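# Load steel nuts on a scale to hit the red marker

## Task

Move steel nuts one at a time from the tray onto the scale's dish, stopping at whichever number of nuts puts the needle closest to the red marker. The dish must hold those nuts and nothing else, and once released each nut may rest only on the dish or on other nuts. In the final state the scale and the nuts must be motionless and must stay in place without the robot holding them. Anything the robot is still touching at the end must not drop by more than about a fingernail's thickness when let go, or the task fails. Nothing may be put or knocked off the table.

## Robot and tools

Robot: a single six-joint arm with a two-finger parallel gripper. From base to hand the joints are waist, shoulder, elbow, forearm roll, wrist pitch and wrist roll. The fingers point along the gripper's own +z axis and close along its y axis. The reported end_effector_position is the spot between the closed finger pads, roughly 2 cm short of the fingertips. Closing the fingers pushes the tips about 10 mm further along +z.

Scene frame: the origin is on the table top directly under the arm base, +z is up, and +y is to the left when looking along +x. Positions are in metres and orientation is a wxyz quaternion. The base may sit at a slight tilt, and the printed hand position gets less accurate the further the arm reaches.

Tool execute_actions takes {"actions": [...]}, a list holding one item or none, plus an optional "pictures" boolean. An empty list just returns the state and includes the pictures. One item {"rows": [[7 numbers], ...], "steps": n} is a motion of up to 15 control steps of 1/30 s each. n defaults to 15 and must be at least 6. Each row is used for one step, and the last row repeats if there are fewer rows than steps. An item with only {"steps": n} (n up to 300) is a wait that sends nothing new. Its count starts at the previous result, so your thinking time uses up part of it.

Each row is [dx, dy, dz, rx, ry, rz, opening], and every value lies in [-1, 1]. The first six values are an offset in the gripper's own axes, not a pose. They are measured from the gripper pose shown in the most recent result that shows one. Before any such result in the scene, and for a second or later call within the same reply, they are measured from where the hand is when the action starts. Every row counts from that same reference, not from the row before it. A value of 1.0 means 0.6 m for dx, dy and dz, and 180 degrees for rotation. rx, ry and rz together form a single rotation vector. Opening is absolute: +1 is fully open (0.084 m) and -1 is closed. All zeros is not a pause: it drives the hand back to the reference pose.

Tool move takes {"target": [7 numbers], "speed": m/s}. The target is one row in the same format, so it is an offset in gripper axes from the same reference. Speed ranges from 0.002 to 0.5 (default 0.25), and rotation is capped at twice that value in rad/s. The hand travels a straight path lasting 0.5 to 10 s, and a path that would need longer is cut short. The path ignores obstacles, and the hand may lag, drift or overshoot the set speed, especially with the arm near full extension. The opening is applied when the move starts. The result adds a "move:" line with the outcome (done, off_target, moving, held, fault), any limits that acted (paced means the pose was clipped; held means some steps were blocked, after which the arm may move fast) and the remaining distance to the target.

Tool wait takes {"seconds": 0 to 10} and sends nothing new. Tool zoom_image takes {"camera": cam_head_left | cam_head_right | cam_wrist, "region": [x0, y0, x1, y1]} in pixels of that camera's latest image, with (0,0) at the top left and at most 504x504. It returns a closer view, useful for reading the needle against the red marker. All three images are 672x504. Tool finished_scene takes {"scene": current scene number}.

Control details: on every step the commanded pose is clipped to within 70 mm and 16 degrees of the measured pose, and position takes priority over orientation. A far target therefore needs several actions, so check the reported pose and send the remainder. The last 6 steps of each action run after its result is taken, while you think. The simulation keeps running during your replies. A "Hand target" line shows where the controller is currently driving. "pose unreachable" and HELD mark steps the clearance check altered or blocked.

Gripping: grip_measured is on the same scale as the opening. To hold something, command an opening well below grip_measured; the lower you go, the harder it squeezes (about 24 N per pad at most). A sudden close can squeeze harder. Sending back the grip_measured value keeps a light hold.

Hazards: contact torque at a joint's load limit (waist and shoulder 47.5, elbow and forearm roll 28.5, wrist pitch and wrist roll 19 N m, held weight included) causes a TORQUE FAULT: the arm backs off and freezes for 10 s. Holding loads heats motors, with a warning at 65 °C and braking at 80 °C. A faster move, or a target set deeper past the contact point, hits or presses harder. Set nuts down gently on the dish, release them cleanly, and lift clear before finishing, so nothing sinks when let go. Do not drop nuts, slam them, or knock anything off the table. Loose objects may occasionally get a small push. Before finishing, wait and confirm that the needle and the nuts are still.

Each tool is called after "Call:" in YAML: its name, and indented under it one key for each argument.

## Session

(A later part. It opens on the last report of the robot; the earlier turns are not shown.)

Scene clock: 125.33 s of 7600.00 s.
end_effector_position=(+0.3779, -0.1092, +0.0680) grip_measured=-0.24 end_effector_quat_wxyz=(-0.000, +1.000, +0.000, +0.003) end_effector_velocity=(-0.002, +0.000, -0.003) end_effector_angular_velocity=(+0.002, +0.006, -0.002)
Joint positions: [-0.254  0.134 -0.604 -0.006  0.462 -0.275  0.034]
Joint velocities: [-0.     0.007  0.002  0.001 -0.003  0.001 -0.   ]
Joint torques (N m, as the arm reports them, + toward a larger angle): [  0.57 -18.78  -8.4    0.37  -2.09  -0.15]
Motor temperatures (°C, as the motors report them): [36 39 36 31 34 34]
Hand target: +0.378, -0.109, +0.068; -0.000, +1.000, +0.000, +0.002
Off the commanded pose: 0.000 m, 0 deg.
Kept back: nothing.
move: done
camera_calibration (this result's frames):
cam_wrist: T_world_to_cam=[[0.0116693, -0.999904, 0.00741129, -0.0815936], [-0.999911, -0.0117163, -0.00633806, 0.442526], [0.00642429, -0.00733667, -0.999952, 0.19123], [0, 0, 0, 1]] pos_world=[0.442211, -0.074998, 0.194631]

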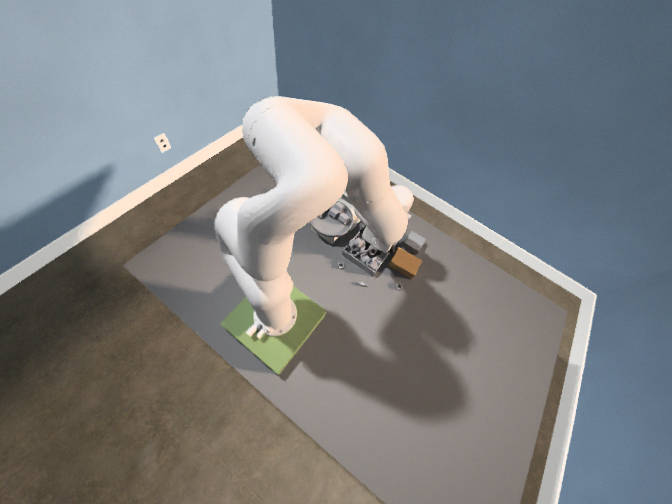

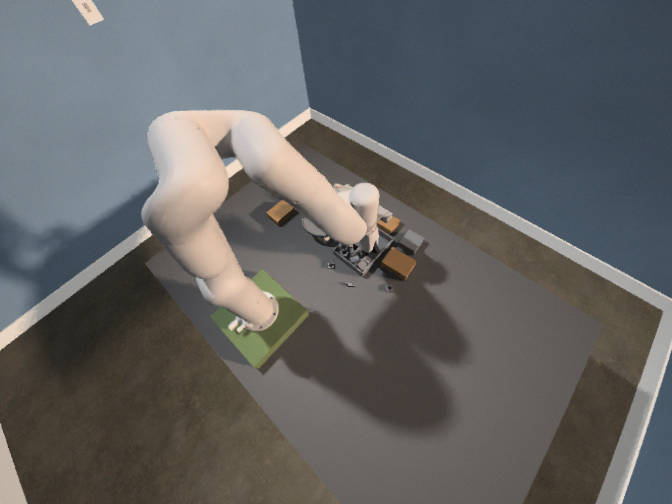

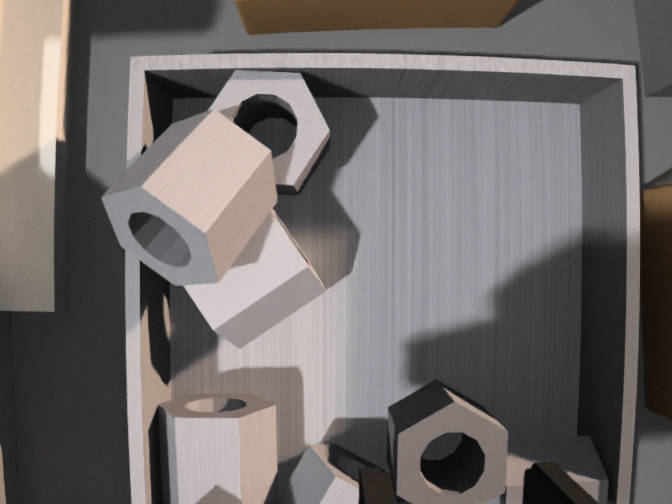

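Call:
move:
  target: [0.0445, 0.0028, 0.02, 0, 0, 0, -0.22]
  speed: 0.1

Call:
move:
  target: [0, 0, 0.019, 0, 0, 0, -0.22]
  speed: 0.03

Call:
move:
  target: [0, 0, 0, 0, 0, 0, -0.6]
  speed: 0.03

Scene clock: 126.63 s of 7600.00 s.
end_effector_position=(+0.4045, -0.1109, +0.0562) grip_measured=-0.24 end_effector_quat_wxyz=(-0.000, +1.000, +0.000, +0.003) end_effector_velocity=(+0.002, +0.000, -0.001) end_effector_angular_velocity=(-0.001, +0.001, +0.002)
Joint positions: [-0.24   0.236 -0.701 -0.006  0.458 -0.262  0.034]
Joint velocities: [ 0.002  0.008 -0.006 -0.002 -0.     0.001 -0.   ]
Joint torques (N m, as the arm reports them, + toward a larger angle): [  0.69 -20.51  -8.43   0.58  -2.08  -0.06]
Motor temperatures (°C, as the motors report them): [36 39 36 31 34 34]
Hand target: +0.405, -0.111, +0.056; -0.000, +1.000, +0.000, +0.003
Off the commanded pose: 0.000 m, 0 deg.
Kept back: nothing.
move: done
camera_calibration (this result's frames):
cam_wrist: T_world_to_cam=[[0.0116487, -0.999904, 0.00745647, -0.0835773], [-0.999911, -0.0116964, -0.0063919, 0.46904], [0.00647851, -0.00738135, -0.999952, 0.179295], [0, 0, 0, 1]] pos_world=[0.46881, -0.0767598, 0.182907]

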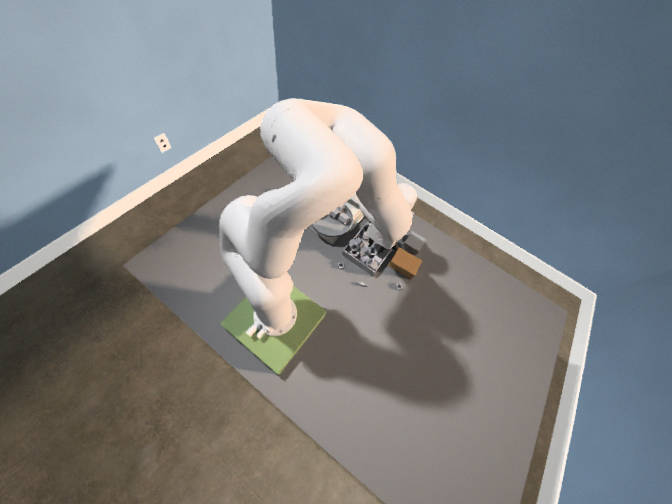

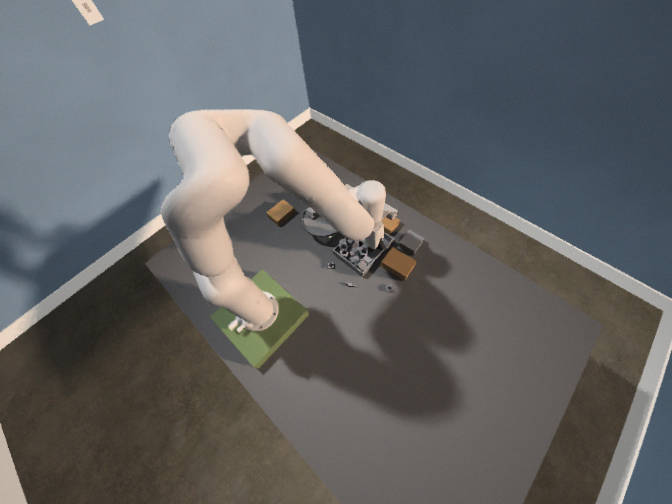

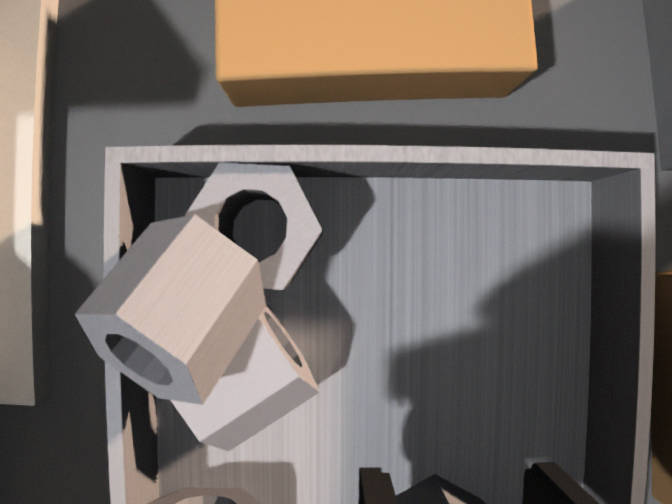

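Scene clock: 127.40 s of 7600.00 s.
end_effector_position=(+0.4046, -0.1109, +0.0451) grip_measured=-0.24 end_effector_quat_wxyz=(-0.000, +1.000, +0.000, +0.003) end_effector_velocity=(+0.002, -0.000, -0.000) end_effector_angular_velocity=(-0.001, -0.004, -0.000)
Joint positions: [-0.241  0.27  -0.703 -0.006  0.426 -0.261  0.034]
Joint velocities: [ 0.     0.003 -0.002  0.    -0.005 -0.    -0.   ]
Joint torques (N m, as the arm reports them, + toward a larger angle): [  0.8  -20.71  -8.09   0.24  -2.1    0.12]
Motor temperatures (°C, as the motors report them): [36 39 36 31 34 34]
Hand target: +0.405, -0.111, +0.045; -0.000, +1.000, +0.000, +0.003
Off the commanded pose: 0.000 m, 0 deg.
Kept back: nothing.
move: done
camera_calibration (this result's frames):
cam_wrist: T_world_to_cam=[[0.0116781, -0.999904, 0.00741079, -0.0834759], [-0.99991, -0.011726, -0.00646152, 0.469059], [0.0065478, -0.00733467, -0.999952, 0.168076], [0, 0, 0, 1]] pos_world=[0.468891, -0.076735, 0.171717]

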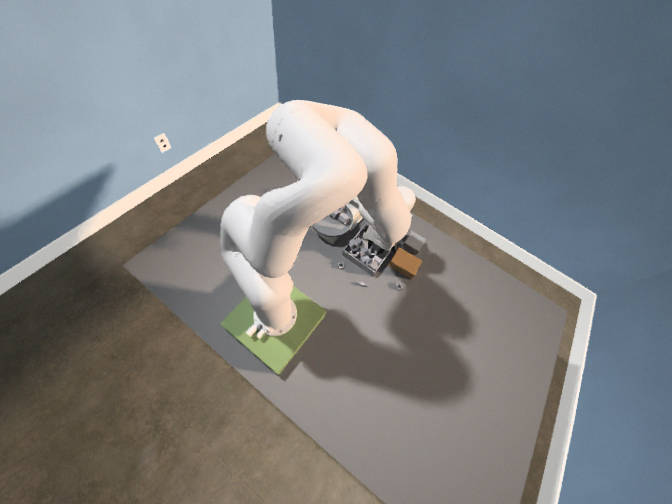

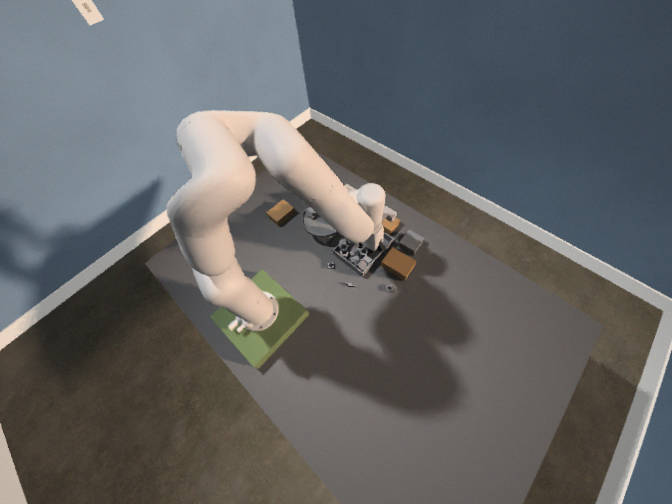

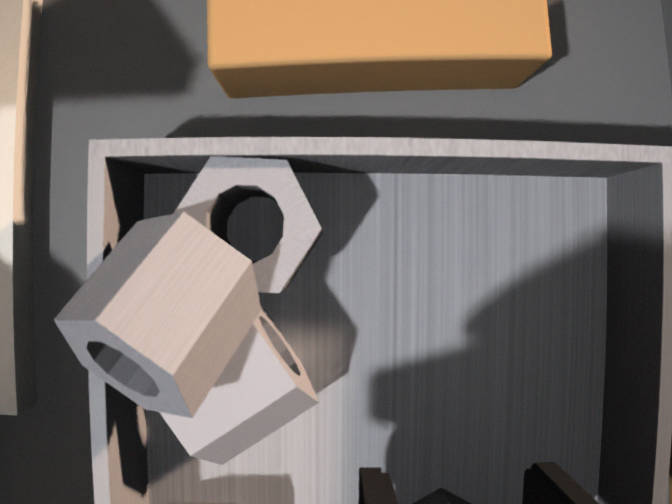

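Scene clock: 127.90 s of 7600.00 s.
end_effector_position=(+0.4047, -0.1109, +0.0451) grip_measured=-0.36 end_effector_quat_wxyz=(-0.000, +1.000, +0.000, +0.003) end_effector_velocity=(+0.000, +0.001, +0.000) end_effector_angular_velocity=(-0.000, -0.001, +0.002)
Joint positions: [-0.241  0.27  -0.703 -0.006  0.426 -0.261  0.029]
Joint velocities: [ 0.002 -0.001  0.     0.    -0.001 -0.001  0.   ]
Joint torques (N m, as the arm reports them, + toward a larger angle): [  1.18 -20.22  -8.25   0.57  -2.16   0.02]
Motor temperatures (°C, as the motors report them): [36 39 36 31 34 34]
Hand target: +0.405, -0.111, +0.045; -0.000, +1.000, +0.000, +0.003
Off the commanded pose: 0.000 m, 0 deg.
Kept back: nothing.
move: done
camera_calibration (this result's frames):
cam_wrist: T_world_to_cam=[[0.0116686, -0.999904, 0.00745956, -0.0834976], [-0.999909, -0.0117181, -0.00662842, 0.469128], [0.0067152, -0.00738154, -0.99995, 0.168054], [0, 0, 0, 1]] pos_world=[0.468931, -0.0767518, 0.171778]

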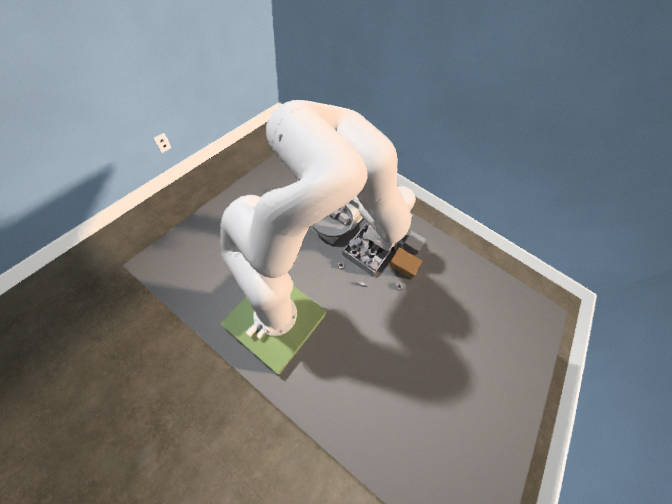

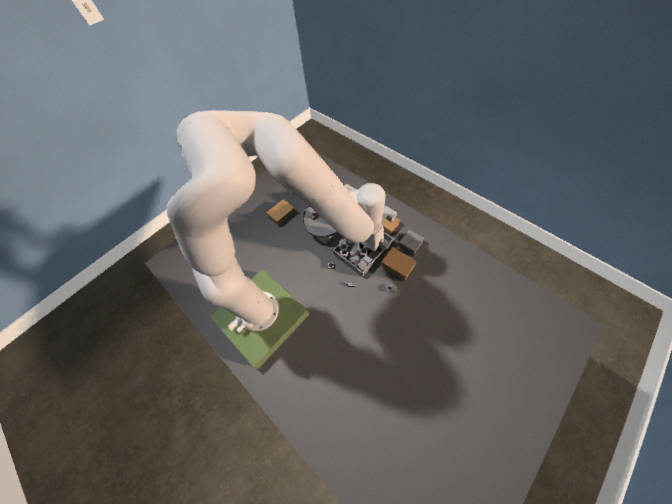

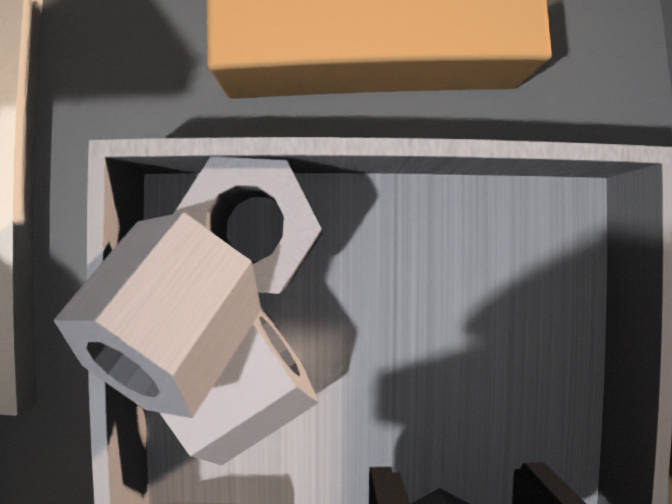

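Call:
move:
  target: [0.033, 0, -0.0005, 0, 0, 0, -0.6]
  speed: 0.05

Call:
execute_actions:
  actions:
    - {"rows": [[0,0,0,0,0,0,-0.24],[0,0,0,0,0,0,-0.24],[0,0,0,0,0,0,-0.24],[0,0,0,0,0,0,-0.24],[0,0,0,0,0,0,-0.24],[0,0,0,0,0,0,-0.24]], "steps": 7}

Call:
move:
  target: [-0.028, 0, 0.0025, 0, 0, 0, -0.24]
  speed: 0.06

Call:
move:
  target: [0, 0, 0, 0, 0, 0, -0.65]
  speed: 0.05

Scene clock: 129.10 s of 7600.00 s.
end_effector_position=(+0.4242, -0.1110, +0.0454) grip_measured=-0.35 end_effector_quat_wxyz=(-0.000, +1.000, +0.000, +0.003) end_effector_velocity=(+0.001, -0.000, -0.001) end_effector_angular_velocity=(+0.000, +0.002, -0.001)
Joint positions: [-0.229  0.313 -0.775 -0.007  0.454 -0.25   0.029]
Joint velocities: [ 0.     0.005 -0.006 -0.001  0.003  0.002  0.   ]
Joint torques (N m, as the arm reports them, + toward a larger angle): [  0.67 -20.91  -8.36   0.7   -2.48   0.19]
Motor temperatures (°C, as the motors report them): [36 39 36 31 34 34]
Hand target: +0.424, -0.111, +0.046; -0.000, +1.000, +0.000, +0.003
Off the commanded pose: 0.000 m, 0 deg.
Kept back: nothing.
move: done
camera_calibration (this result's frames):
cam_wrist: T_world_to_cam=[[0.0116285, -0.999904, 0.00747254, -0.0837874], [-0.999912, -0.011676, -0.0063501, 0.488642], [0.00643674, -0.00739804, -0.999952, 0.168362], [0, 0, 0, 1]] pos_world=[0.488489, -0.0768284, 0.172083]

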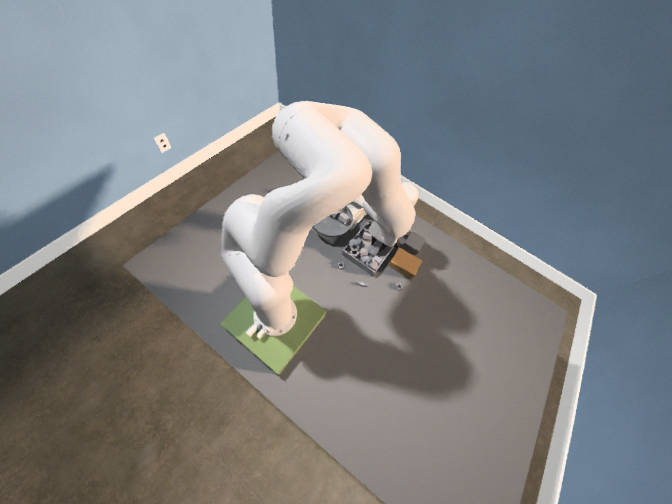

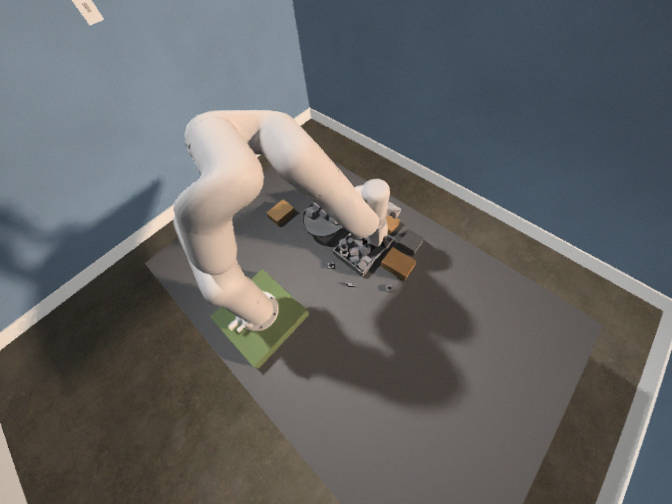

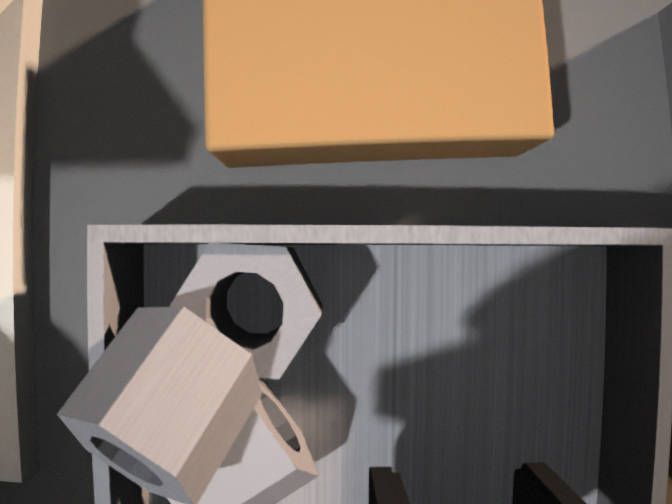

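Scene clock: 129.13 s of 7600.00 s.
end_effector_position=(+0.4242, -0.1110, +0.0454) grip_measured=-0.35 end_effector_quat_wxyz=(-0.000, +1.000, +0.000, +0.002) end_effector_velocity=(+0.001, +0.000, +0.000) end_effector_angular_velocity=(-0.001, -0.000, +0.001)
Joint positions: [-0.229  0.313 -0.775 -0.007  0.454 -0.25   0.029]
Joint velocities: [ 0.001  0.001 -0.004 -0.001  0.002  0.001  0.   ]
Joint torques (N m, as the arm reports them, + toward a larger angle): [  1.38 -21.01  -8.45   0.43  -2.45  -0.06]
Motor temperatures (°C, as the motors report them): [36 39 36 31 34 34]
Steps of this call (step 1: the first step of this action). Readings (end_effector_position):
1: the state above

Scene clock: 130.30 s of 7600.00 s.
end_effector_position=(+0.4076, -0.1109, +0.0438) grip_measured=-0.26 end_effector_quat_wxyz=(-0.000, +1.000, +0.000, +0.003) end_effector_velocity=(-0.001, -0.001, +0.000) end_effector_angular_velocity=(-0.000, -0.001, -0.002)
Joint positions: [-0.239  0.28  -0.714 -0.007  0.426 -0.259  0.033]
Joint velocities: [-0.002 -0.004  0.005  0.    -0.003 -0.    -0.   ]
Joint torques (N m, as the arm reports them, + toward a larger angle): [  0.78 -21.47  -8.15   0.39  -2.05   0.07]
Motor temperatures (°C, as the motors report them): [36 39 36 31 34 34]
Hand target: +0.407, -0.111, +0.044; -0.000, +1.000, +0.000, +0.002
Off your previous action's commanded pose: 0.000 m, 0 deg at its last step (step 6 of this call).
Off the commanded pose: 0.000 m, 0 deg.
Kept back: nothing.
move: done
camera_calibration (this result's frames):
cam_wrist: T_world_to_cam=[[0.0116861, -0.999904, 0.00740178, -0.0835019], [-0.999911, -0.0117335, -0.00639352, 0.472048], [0.00647975, -0.00732641, -0.999952, 0.166823], [0, 0, 0, 1]] pos_world=[0.471901, -0.0767329, 0.170451]

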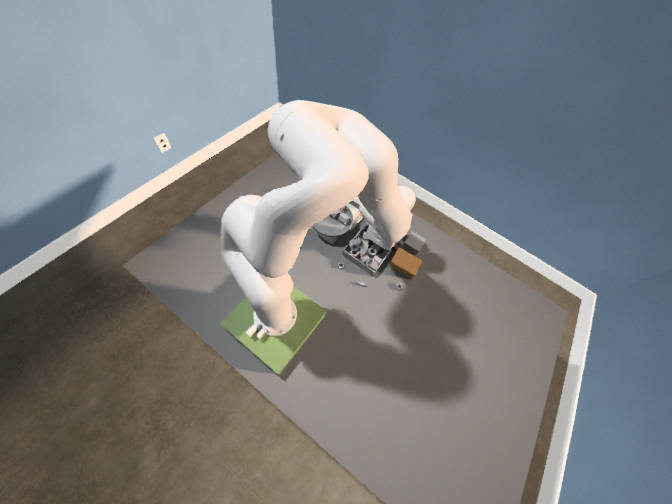

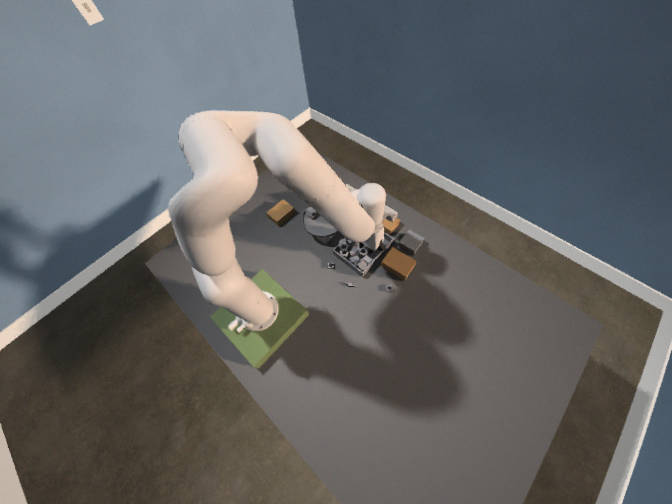

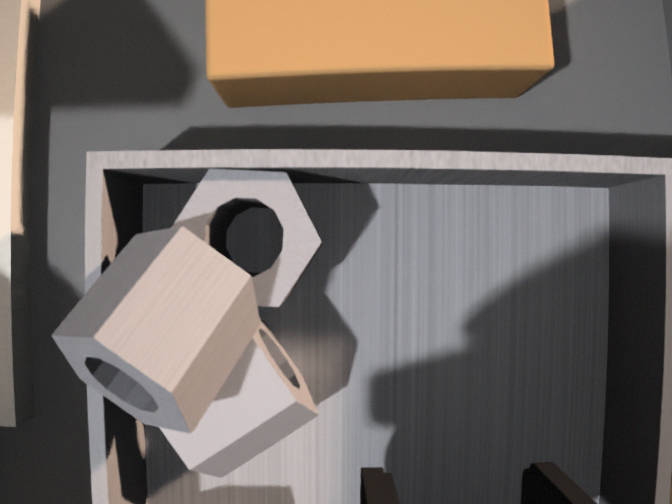

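Scene clock: 130.80 s of 7600.00 s.
end_effector_position=(+0.4079, -0.1110, +0.0440) grip_measured=-0.59 end_effector_quat_wxyz=(-0.000, +1.000, +0.000, +0.003) end_effector_velocity=(+0.000, +0.000, +0.000) end_effector_angular_velocity=(-0.000, +0.000, +0.001)
Joint positions: [-0.239  0.28  -0.715 -0.007  0.426 -0.259  0.018]
Joint velocities: [ 0.001  0.    -0.001 -0.001  0.001 -0.     0.   ]
Joint torques (N m, as the arm reports them, + toward a larger angle): [  0.85 -19.86  -7.28   0.35  -1.09  -0.02]
Motor temperatures (°C, as the motors report them): [36 39 36 31 34 34]
Hand target: +0.408, -0.111, +0.044; -0.000, +1.000, +0.000, +0.003
Off the commanded pose: 0.000 m, 0 deg.
Kept back: nothing.
move: done
camera_calibration (this result's frames):
cam_wrist: T_world_to_cam=[[0.0116734, -0.999903, 0.00759415, -0.0835897], [-0.999906, -0.011727, -0.00705464, 0.472327], [0.00714301, -0.00751109, -0.999946, 0.166701], [0, 0, 0, 1]] pos_world=[0.472068, -0.0767905, 0.170659]

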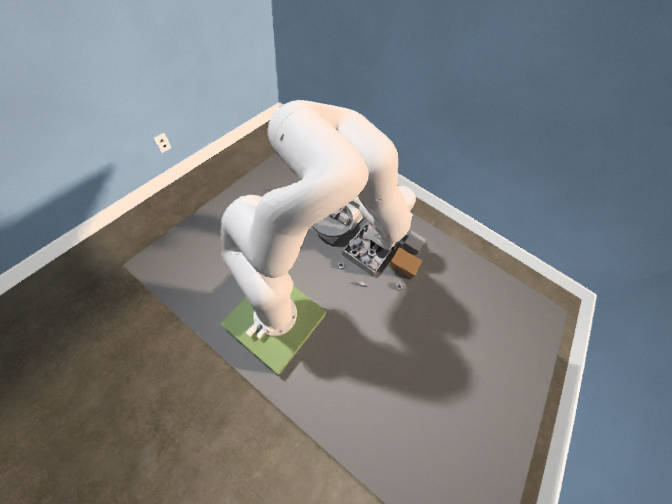

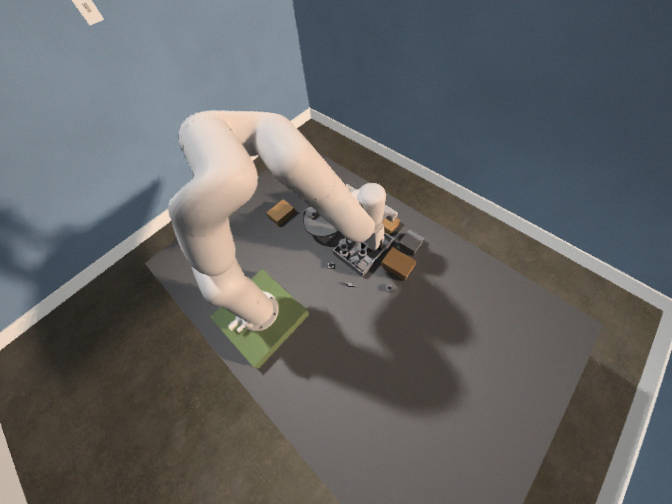

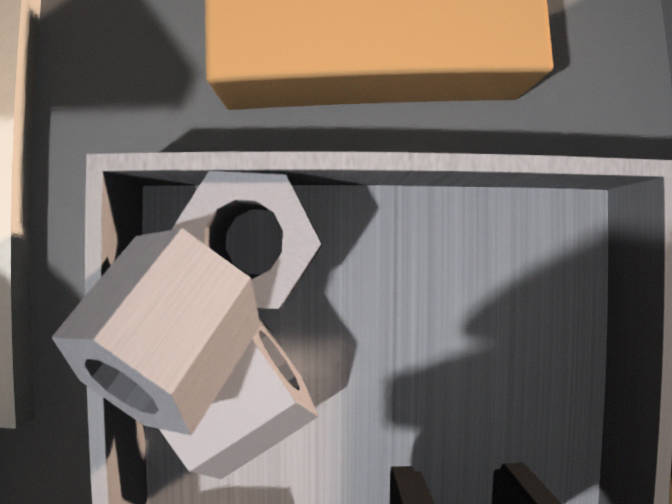

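Call:
move:
  target: [0.004, 0, -0.03, 0, 0, 0, -0.22]
  speed: 0.05

Call:
move:
  target: [-0.13, 0.02, -0.09, 0, 0, 0, -0.22]
  speed: 0.2

Scene clock: 131.83 s of 7600.00 s.
end_effector_position=(+0.4100, -0.1110, +0.0617) grip_measured=-0.24 end_effector_quat_wxyz=(-0.000, +1.000, +0.000, +0.003) end_effector_velocity=(+0.000, +0.001, +0.002) end_effector_angular_velocity=(-0.000, +0.001, +0.001)
Joint positions: [-0.237  0.233 -0.721 -0.006  0.48  -0.258  0.034]
Joint velocities: [ 0.001 -0.006 -0.001 -0.001  0.007  0.001 -0.   ]
Joint torques (N m, as the arm reports them, + toward a larger angle): [  1.05 -21.07  -8.71   0.51  -2.14   0.01]
Motor temperatures (°C, as the motors report them): [36 39 36 31 34 34]
Hand target: +0.410, -0.111, +0.062; -0.000, +1.000, +0.000, +0.003
Off the commanded pose: 0.000 m, 0 deg.
Kept back: nothing.
move: done
camera_calibration (this result's frames):
cam_wrist: T_world_to_cam=[[0.0116212, -0.999903, 0.00762104, -0.0837645], [-0.999909, -0.0116728, -0.00675265, 0.474581], [0.00684096, -0.00754187, -0.999948, 0.184519], [0, 0, 0, 1]] pos_world=[0.474249, -0.0768251, 0.188353]

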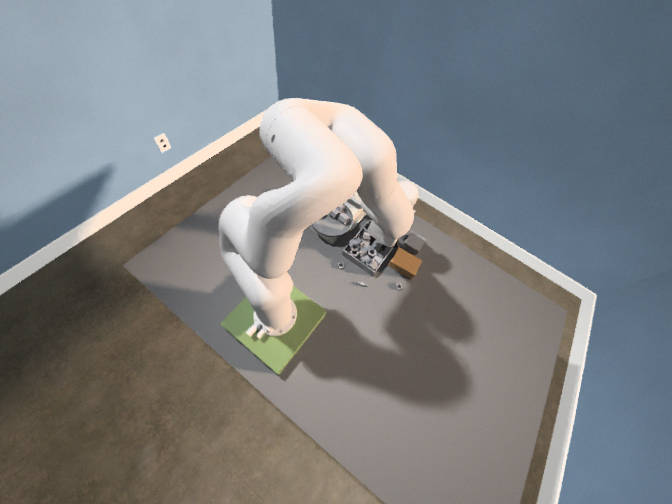

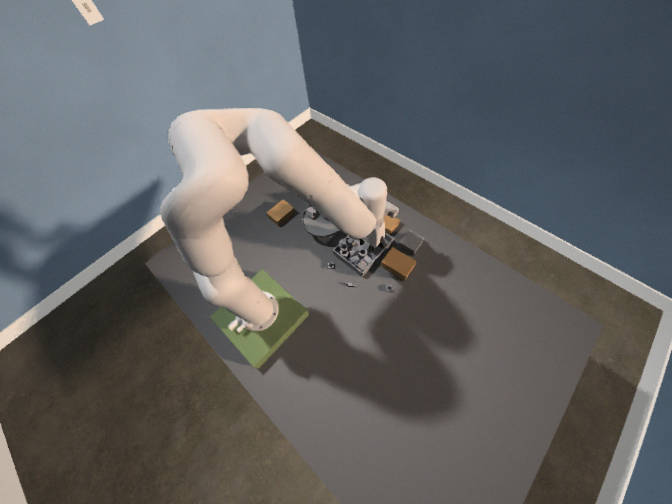

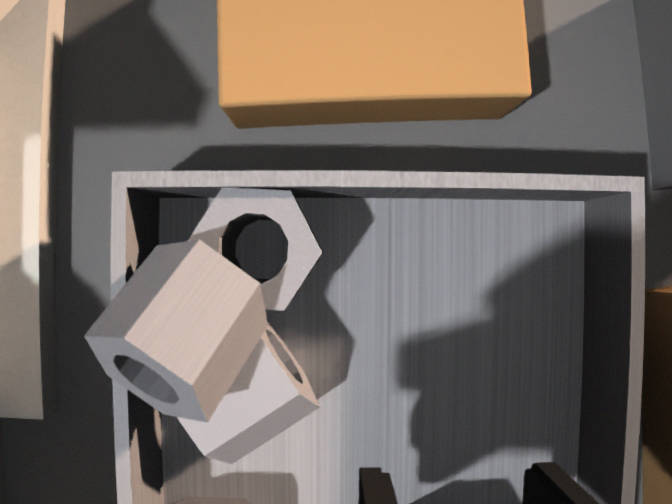

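Scene clock: 132.93 s of 7600.00 s.
end_effector_position=(+0.3317, -0.1227, +0.1148) grip_measured=-0.24 end_effector_quat_wxyz=(-0.000, +1.000, +0.000, +0.003) end_effector_velocity=(-0.001, +0.000, +0.001) end_effector_angular_velocity=(+0.001, +0.000, -0.000)
Joint positions: [-0.326 -0.128 -0.477 -0.004  0.597 -0.35   0.034]
Joint velocities: [-0.001 -0.007  0.003  0.001  0.005 -0.001 -0.   ]
Joint torques (N m, as the arm reports them, + toward a larger angle): [  0.71 -14.76  -9.4    0.35  -1.96  -0.01]
Motor temperatures (°C, as the motors report them): [36 39 36 31 34 34]
Hand target: +0.332, -0.123, +0.115; -0.000, +1.000, -0.000, +0.003
Off the commanded pose: 0.001 m, 0 deg.
Kept back: nothing.
move: done
camera_calibration (this result's frames):
cam_wrist: T_world_to_cam=[[0.0115969, -0.999905, 0.00738452, -0.0949085], [-0.999912, -0.0116436, -0.00631811, 0.39644], [0.00640349, -0.0073106, -0.999953, 0.238263], [0, 0, 0, 1]] pos_world=[0.39598, -0.0885417, 0.241458]

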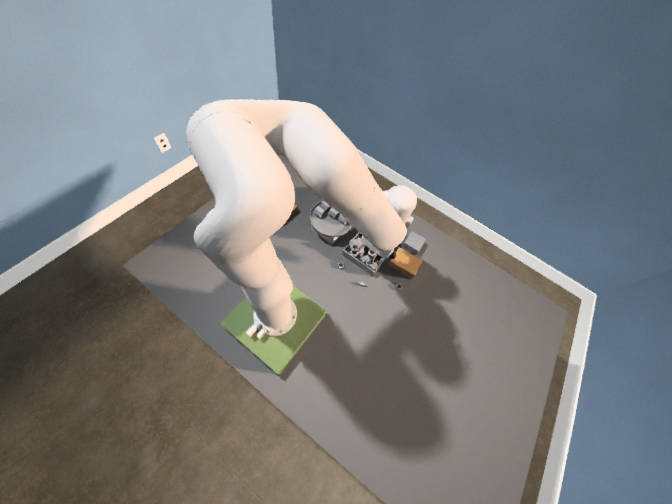

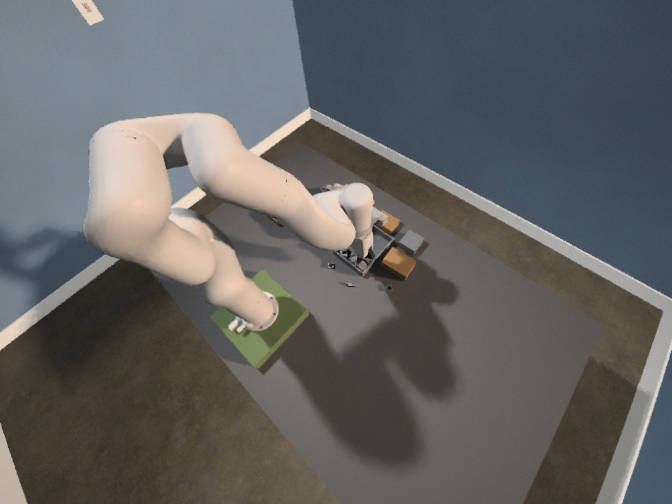

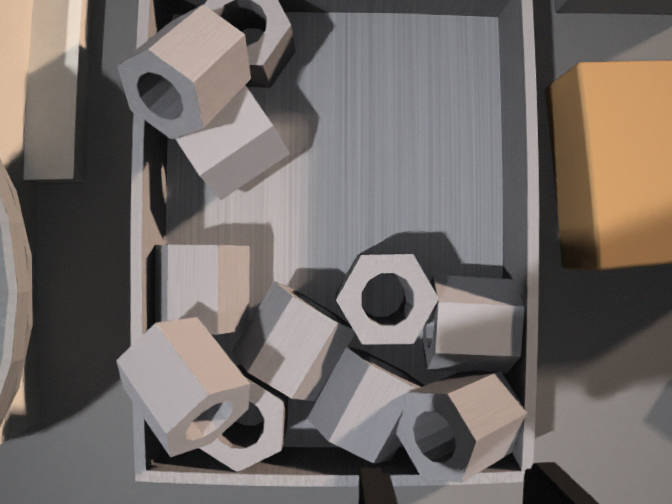

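Call:
move:
  target: [0.0822, -0.0543, 0.0913, 0, -0.139, 0, -0.22]
  speed: 0.2

Scene clock: 135.80 s of 7600.00 s.
end_effector_position=(+0.3814, -0.0907, +0.0608) grip_measured=-0.24 end_effector_quat_wxyz=(-0.000, +0.977, -0.000, -0.214) end_effector_velocity=(+0.001, +0.000, -0.000) end_effector_angular_velocity=(-0.000, +0.010, -0.000)
Joint positions: [-0.163  0.41  -1.031 -0.095  1.045 -0.123  0.034]
Joint velocities: [ 0.002  0.01  -0.015 -0.     0.015  0.002 -0.   ]
Joint torques (N m, as the arm reports them, + toward a larger angle): [  0.67 -24.94  -8.73   0.32  -0.64  -0.07]
Motor temperatures (°C, as the motors report them): [36 39 36 31 34 34]
Hand target: +0.381, -0.091, +0.061; -0.000, +0.977, +0.000, -0.214
Off the commanded pose: 0.001 m, 0 deg.
Kept back: nothing.
move: done
camera_calibration (this result's frames):
cam_wrist: T_world_to_cam=[[0.0136794, -0.999905, 0.00170945, -0.063566], [-0.909287, -0.0117284, 0.416005, 0.385915], [-0.415946, -0.00724507, -0.909361, 0.339751], [0, 0, 0, 1]] pos_world=[0.493095, -0.0565722, 0.148523]

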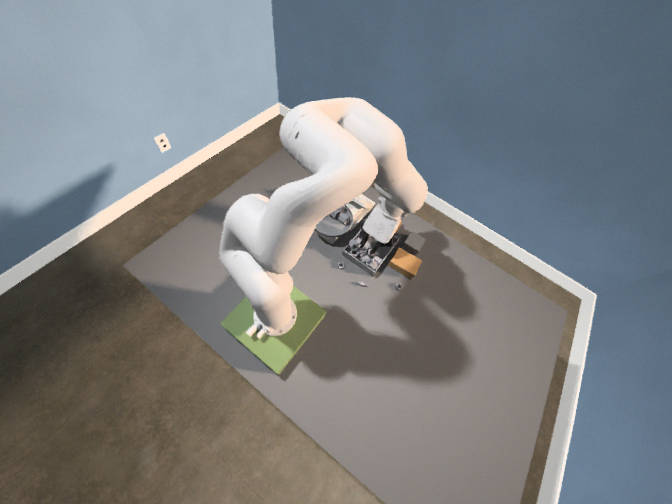

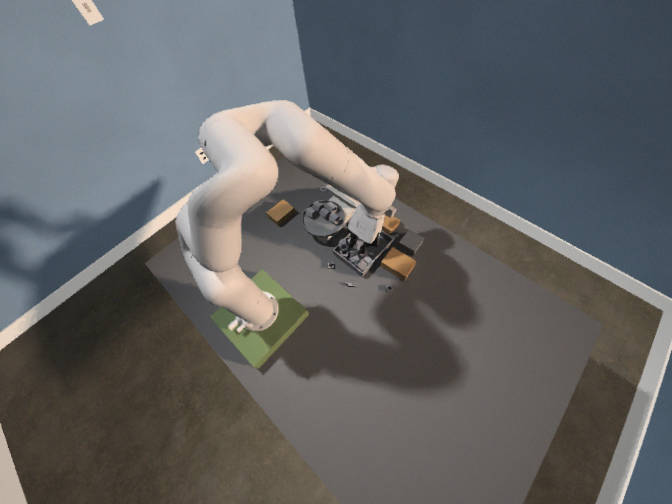

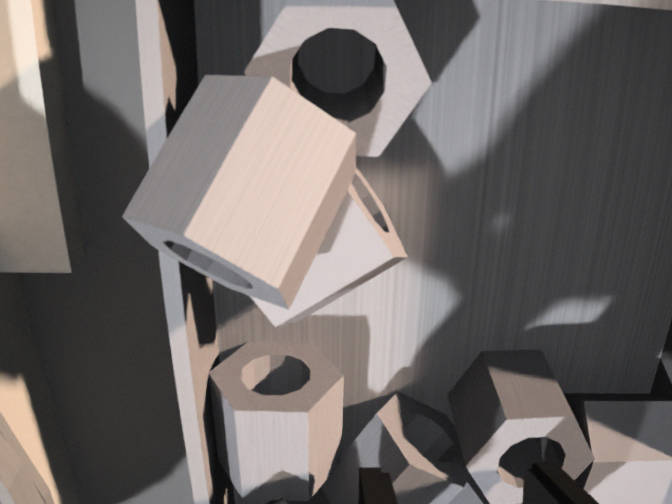

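Call:
zoom_image:
  camera: "cam_wrist"
  region: [330, 330, 672, 504]

Region (330, 330, 672, 504) of cam_wrist's 672x504 image, scaled by 1.474, with more detail than that image has; it fills the top 256 rows of this view, and the rest is white.

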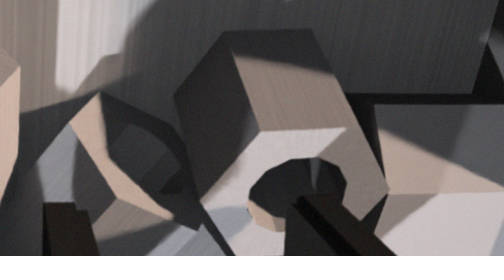

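Call:
move:
  target: [0.0052, 0, 0.0151, 0, 0, 0, -0.22]
  speed: 0.025

Scene clock: 137.03 s of 7600.00 s.
end_effector_position=(+0.3808, -0.0908, +0.0517) grip_measured=-0.24 end_effector_quat_wxyz=(-0.000, +0.977, -0.000, -0.213) end_effector_velocity=(-0.000, -0.001, -0.002) end_effector_angular_velocity=(-0.001, -0.002, +0.000)
Joint positions: [-0.164  0.429 -1.028 -0.097  1.022 -0.121  0.034]
Joint velocities: [-0.001  0.003  0.001 -0.001 -0.006  0.     0.   ]
Joint torques (N m, as the arm reports them, + toward a larger angle): [  0.82 -24.01  -8.55   0.68  -0.5   -0.01]
Motor temperatures (°C, as the motors report them): [36 39 36 31 34 34]
Hand target: +0.380, -0.091, +0.051; -0.000, +0.977, -0.000, -0.214
Off the commanded pose: 0.001 m, 0 deg.
Kept back: nothing.
move: done
camera_calibration (this result's frames):
cam_wrist: T_world_to_cam=[[0.0137358, -0.999904, 0.00182521, -0.0635905], [-0.909597, -0.0117371, 0.415325, 0.389305], [-0.415264, -0.00736503, -0.909671, 0.330961], [0, 0, 0, 1]] pos_world=[0.49242, -0.0565775, 0.139494]

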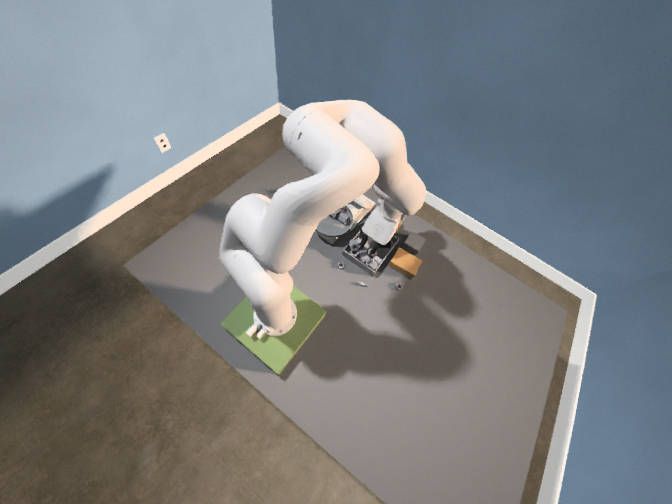

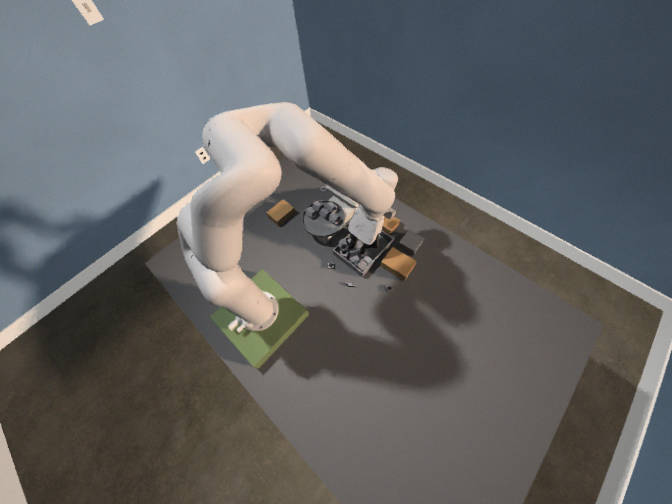

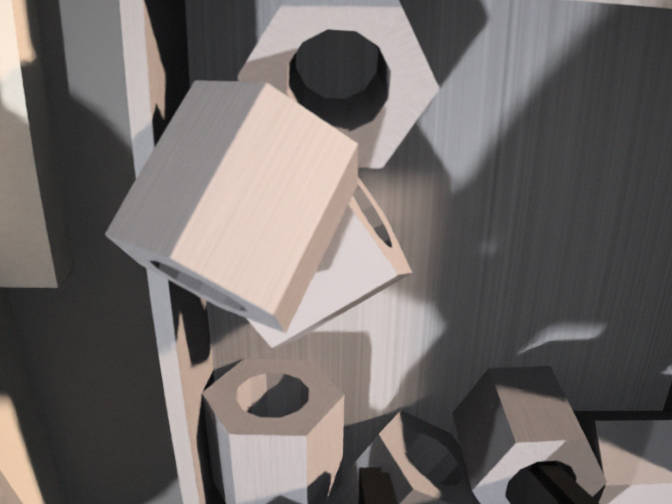

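Call:
move:
  target: [0.0227, 0, -0.0109, 0, 0, 0, -0.22]
  speed: 0.03

Scene clock: 138.10 s of 7600.00 s.
end_effector_position=(+0.3957, -0.0908, +0.0520) grip_measured=-0.24 end_effector_quat_wxyz=(-0.000, +0.977, -0.000, -0.213) end_effector_velocity=(+0.003, +0.000, +0.001) end_effector_angular_velocity=(+0.000, -0.003, -0.000)
Joint positions: [-0.158  0.466 -1.091 -0.093  1.048 -0.12   0.034]
Joint velocities: [ 0.001  0.003 -0.008  0.002  0.002 -0.     0.   ]
Joint torques (N m, as the arm reports them, + toward a larger angle): [  1.2  -25.15  -9.12   0.27  -0.91  -0.15]
Motor temperatures (°C, as the motors report them): [36 39 36 31 34 34]
Hand target: +0.396, -0.091, +0.052; -0.000, +0.977, -0.000, -0.213
Off the commanded pose: 0.000 m, 0 deg.
Kept back: nothing.
move: done
camera_calibration (this result's frames):
cam_wrist: T_world_to_cam=[[0.0136939, -0.999904, 0.00187333, -0.0638502], [-0.909555, -0.0116783, 0.415419, 0.402731], [-0.415358, -0.0073926, -0.909628, 0.337417], [0, 0, 0, 1]] pos_world=[0.507329, -0.0566465, 0.139742]

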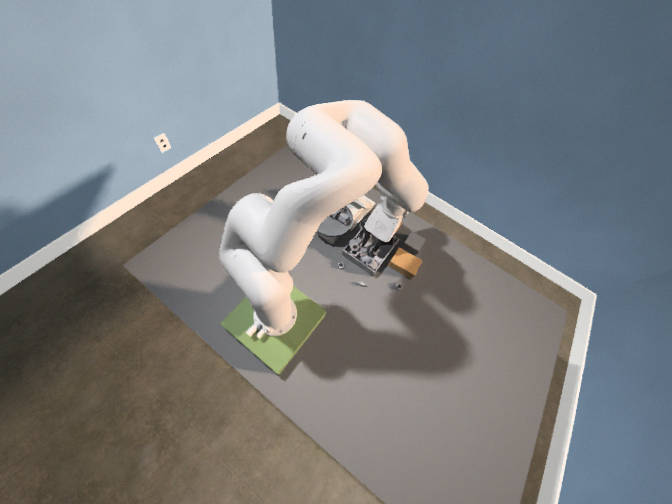

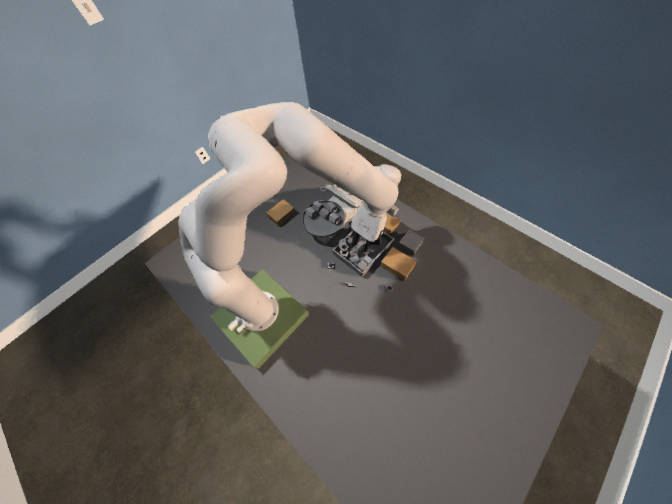

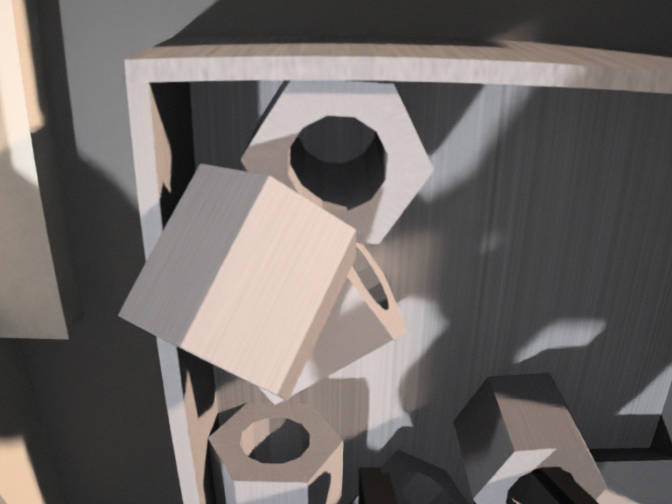

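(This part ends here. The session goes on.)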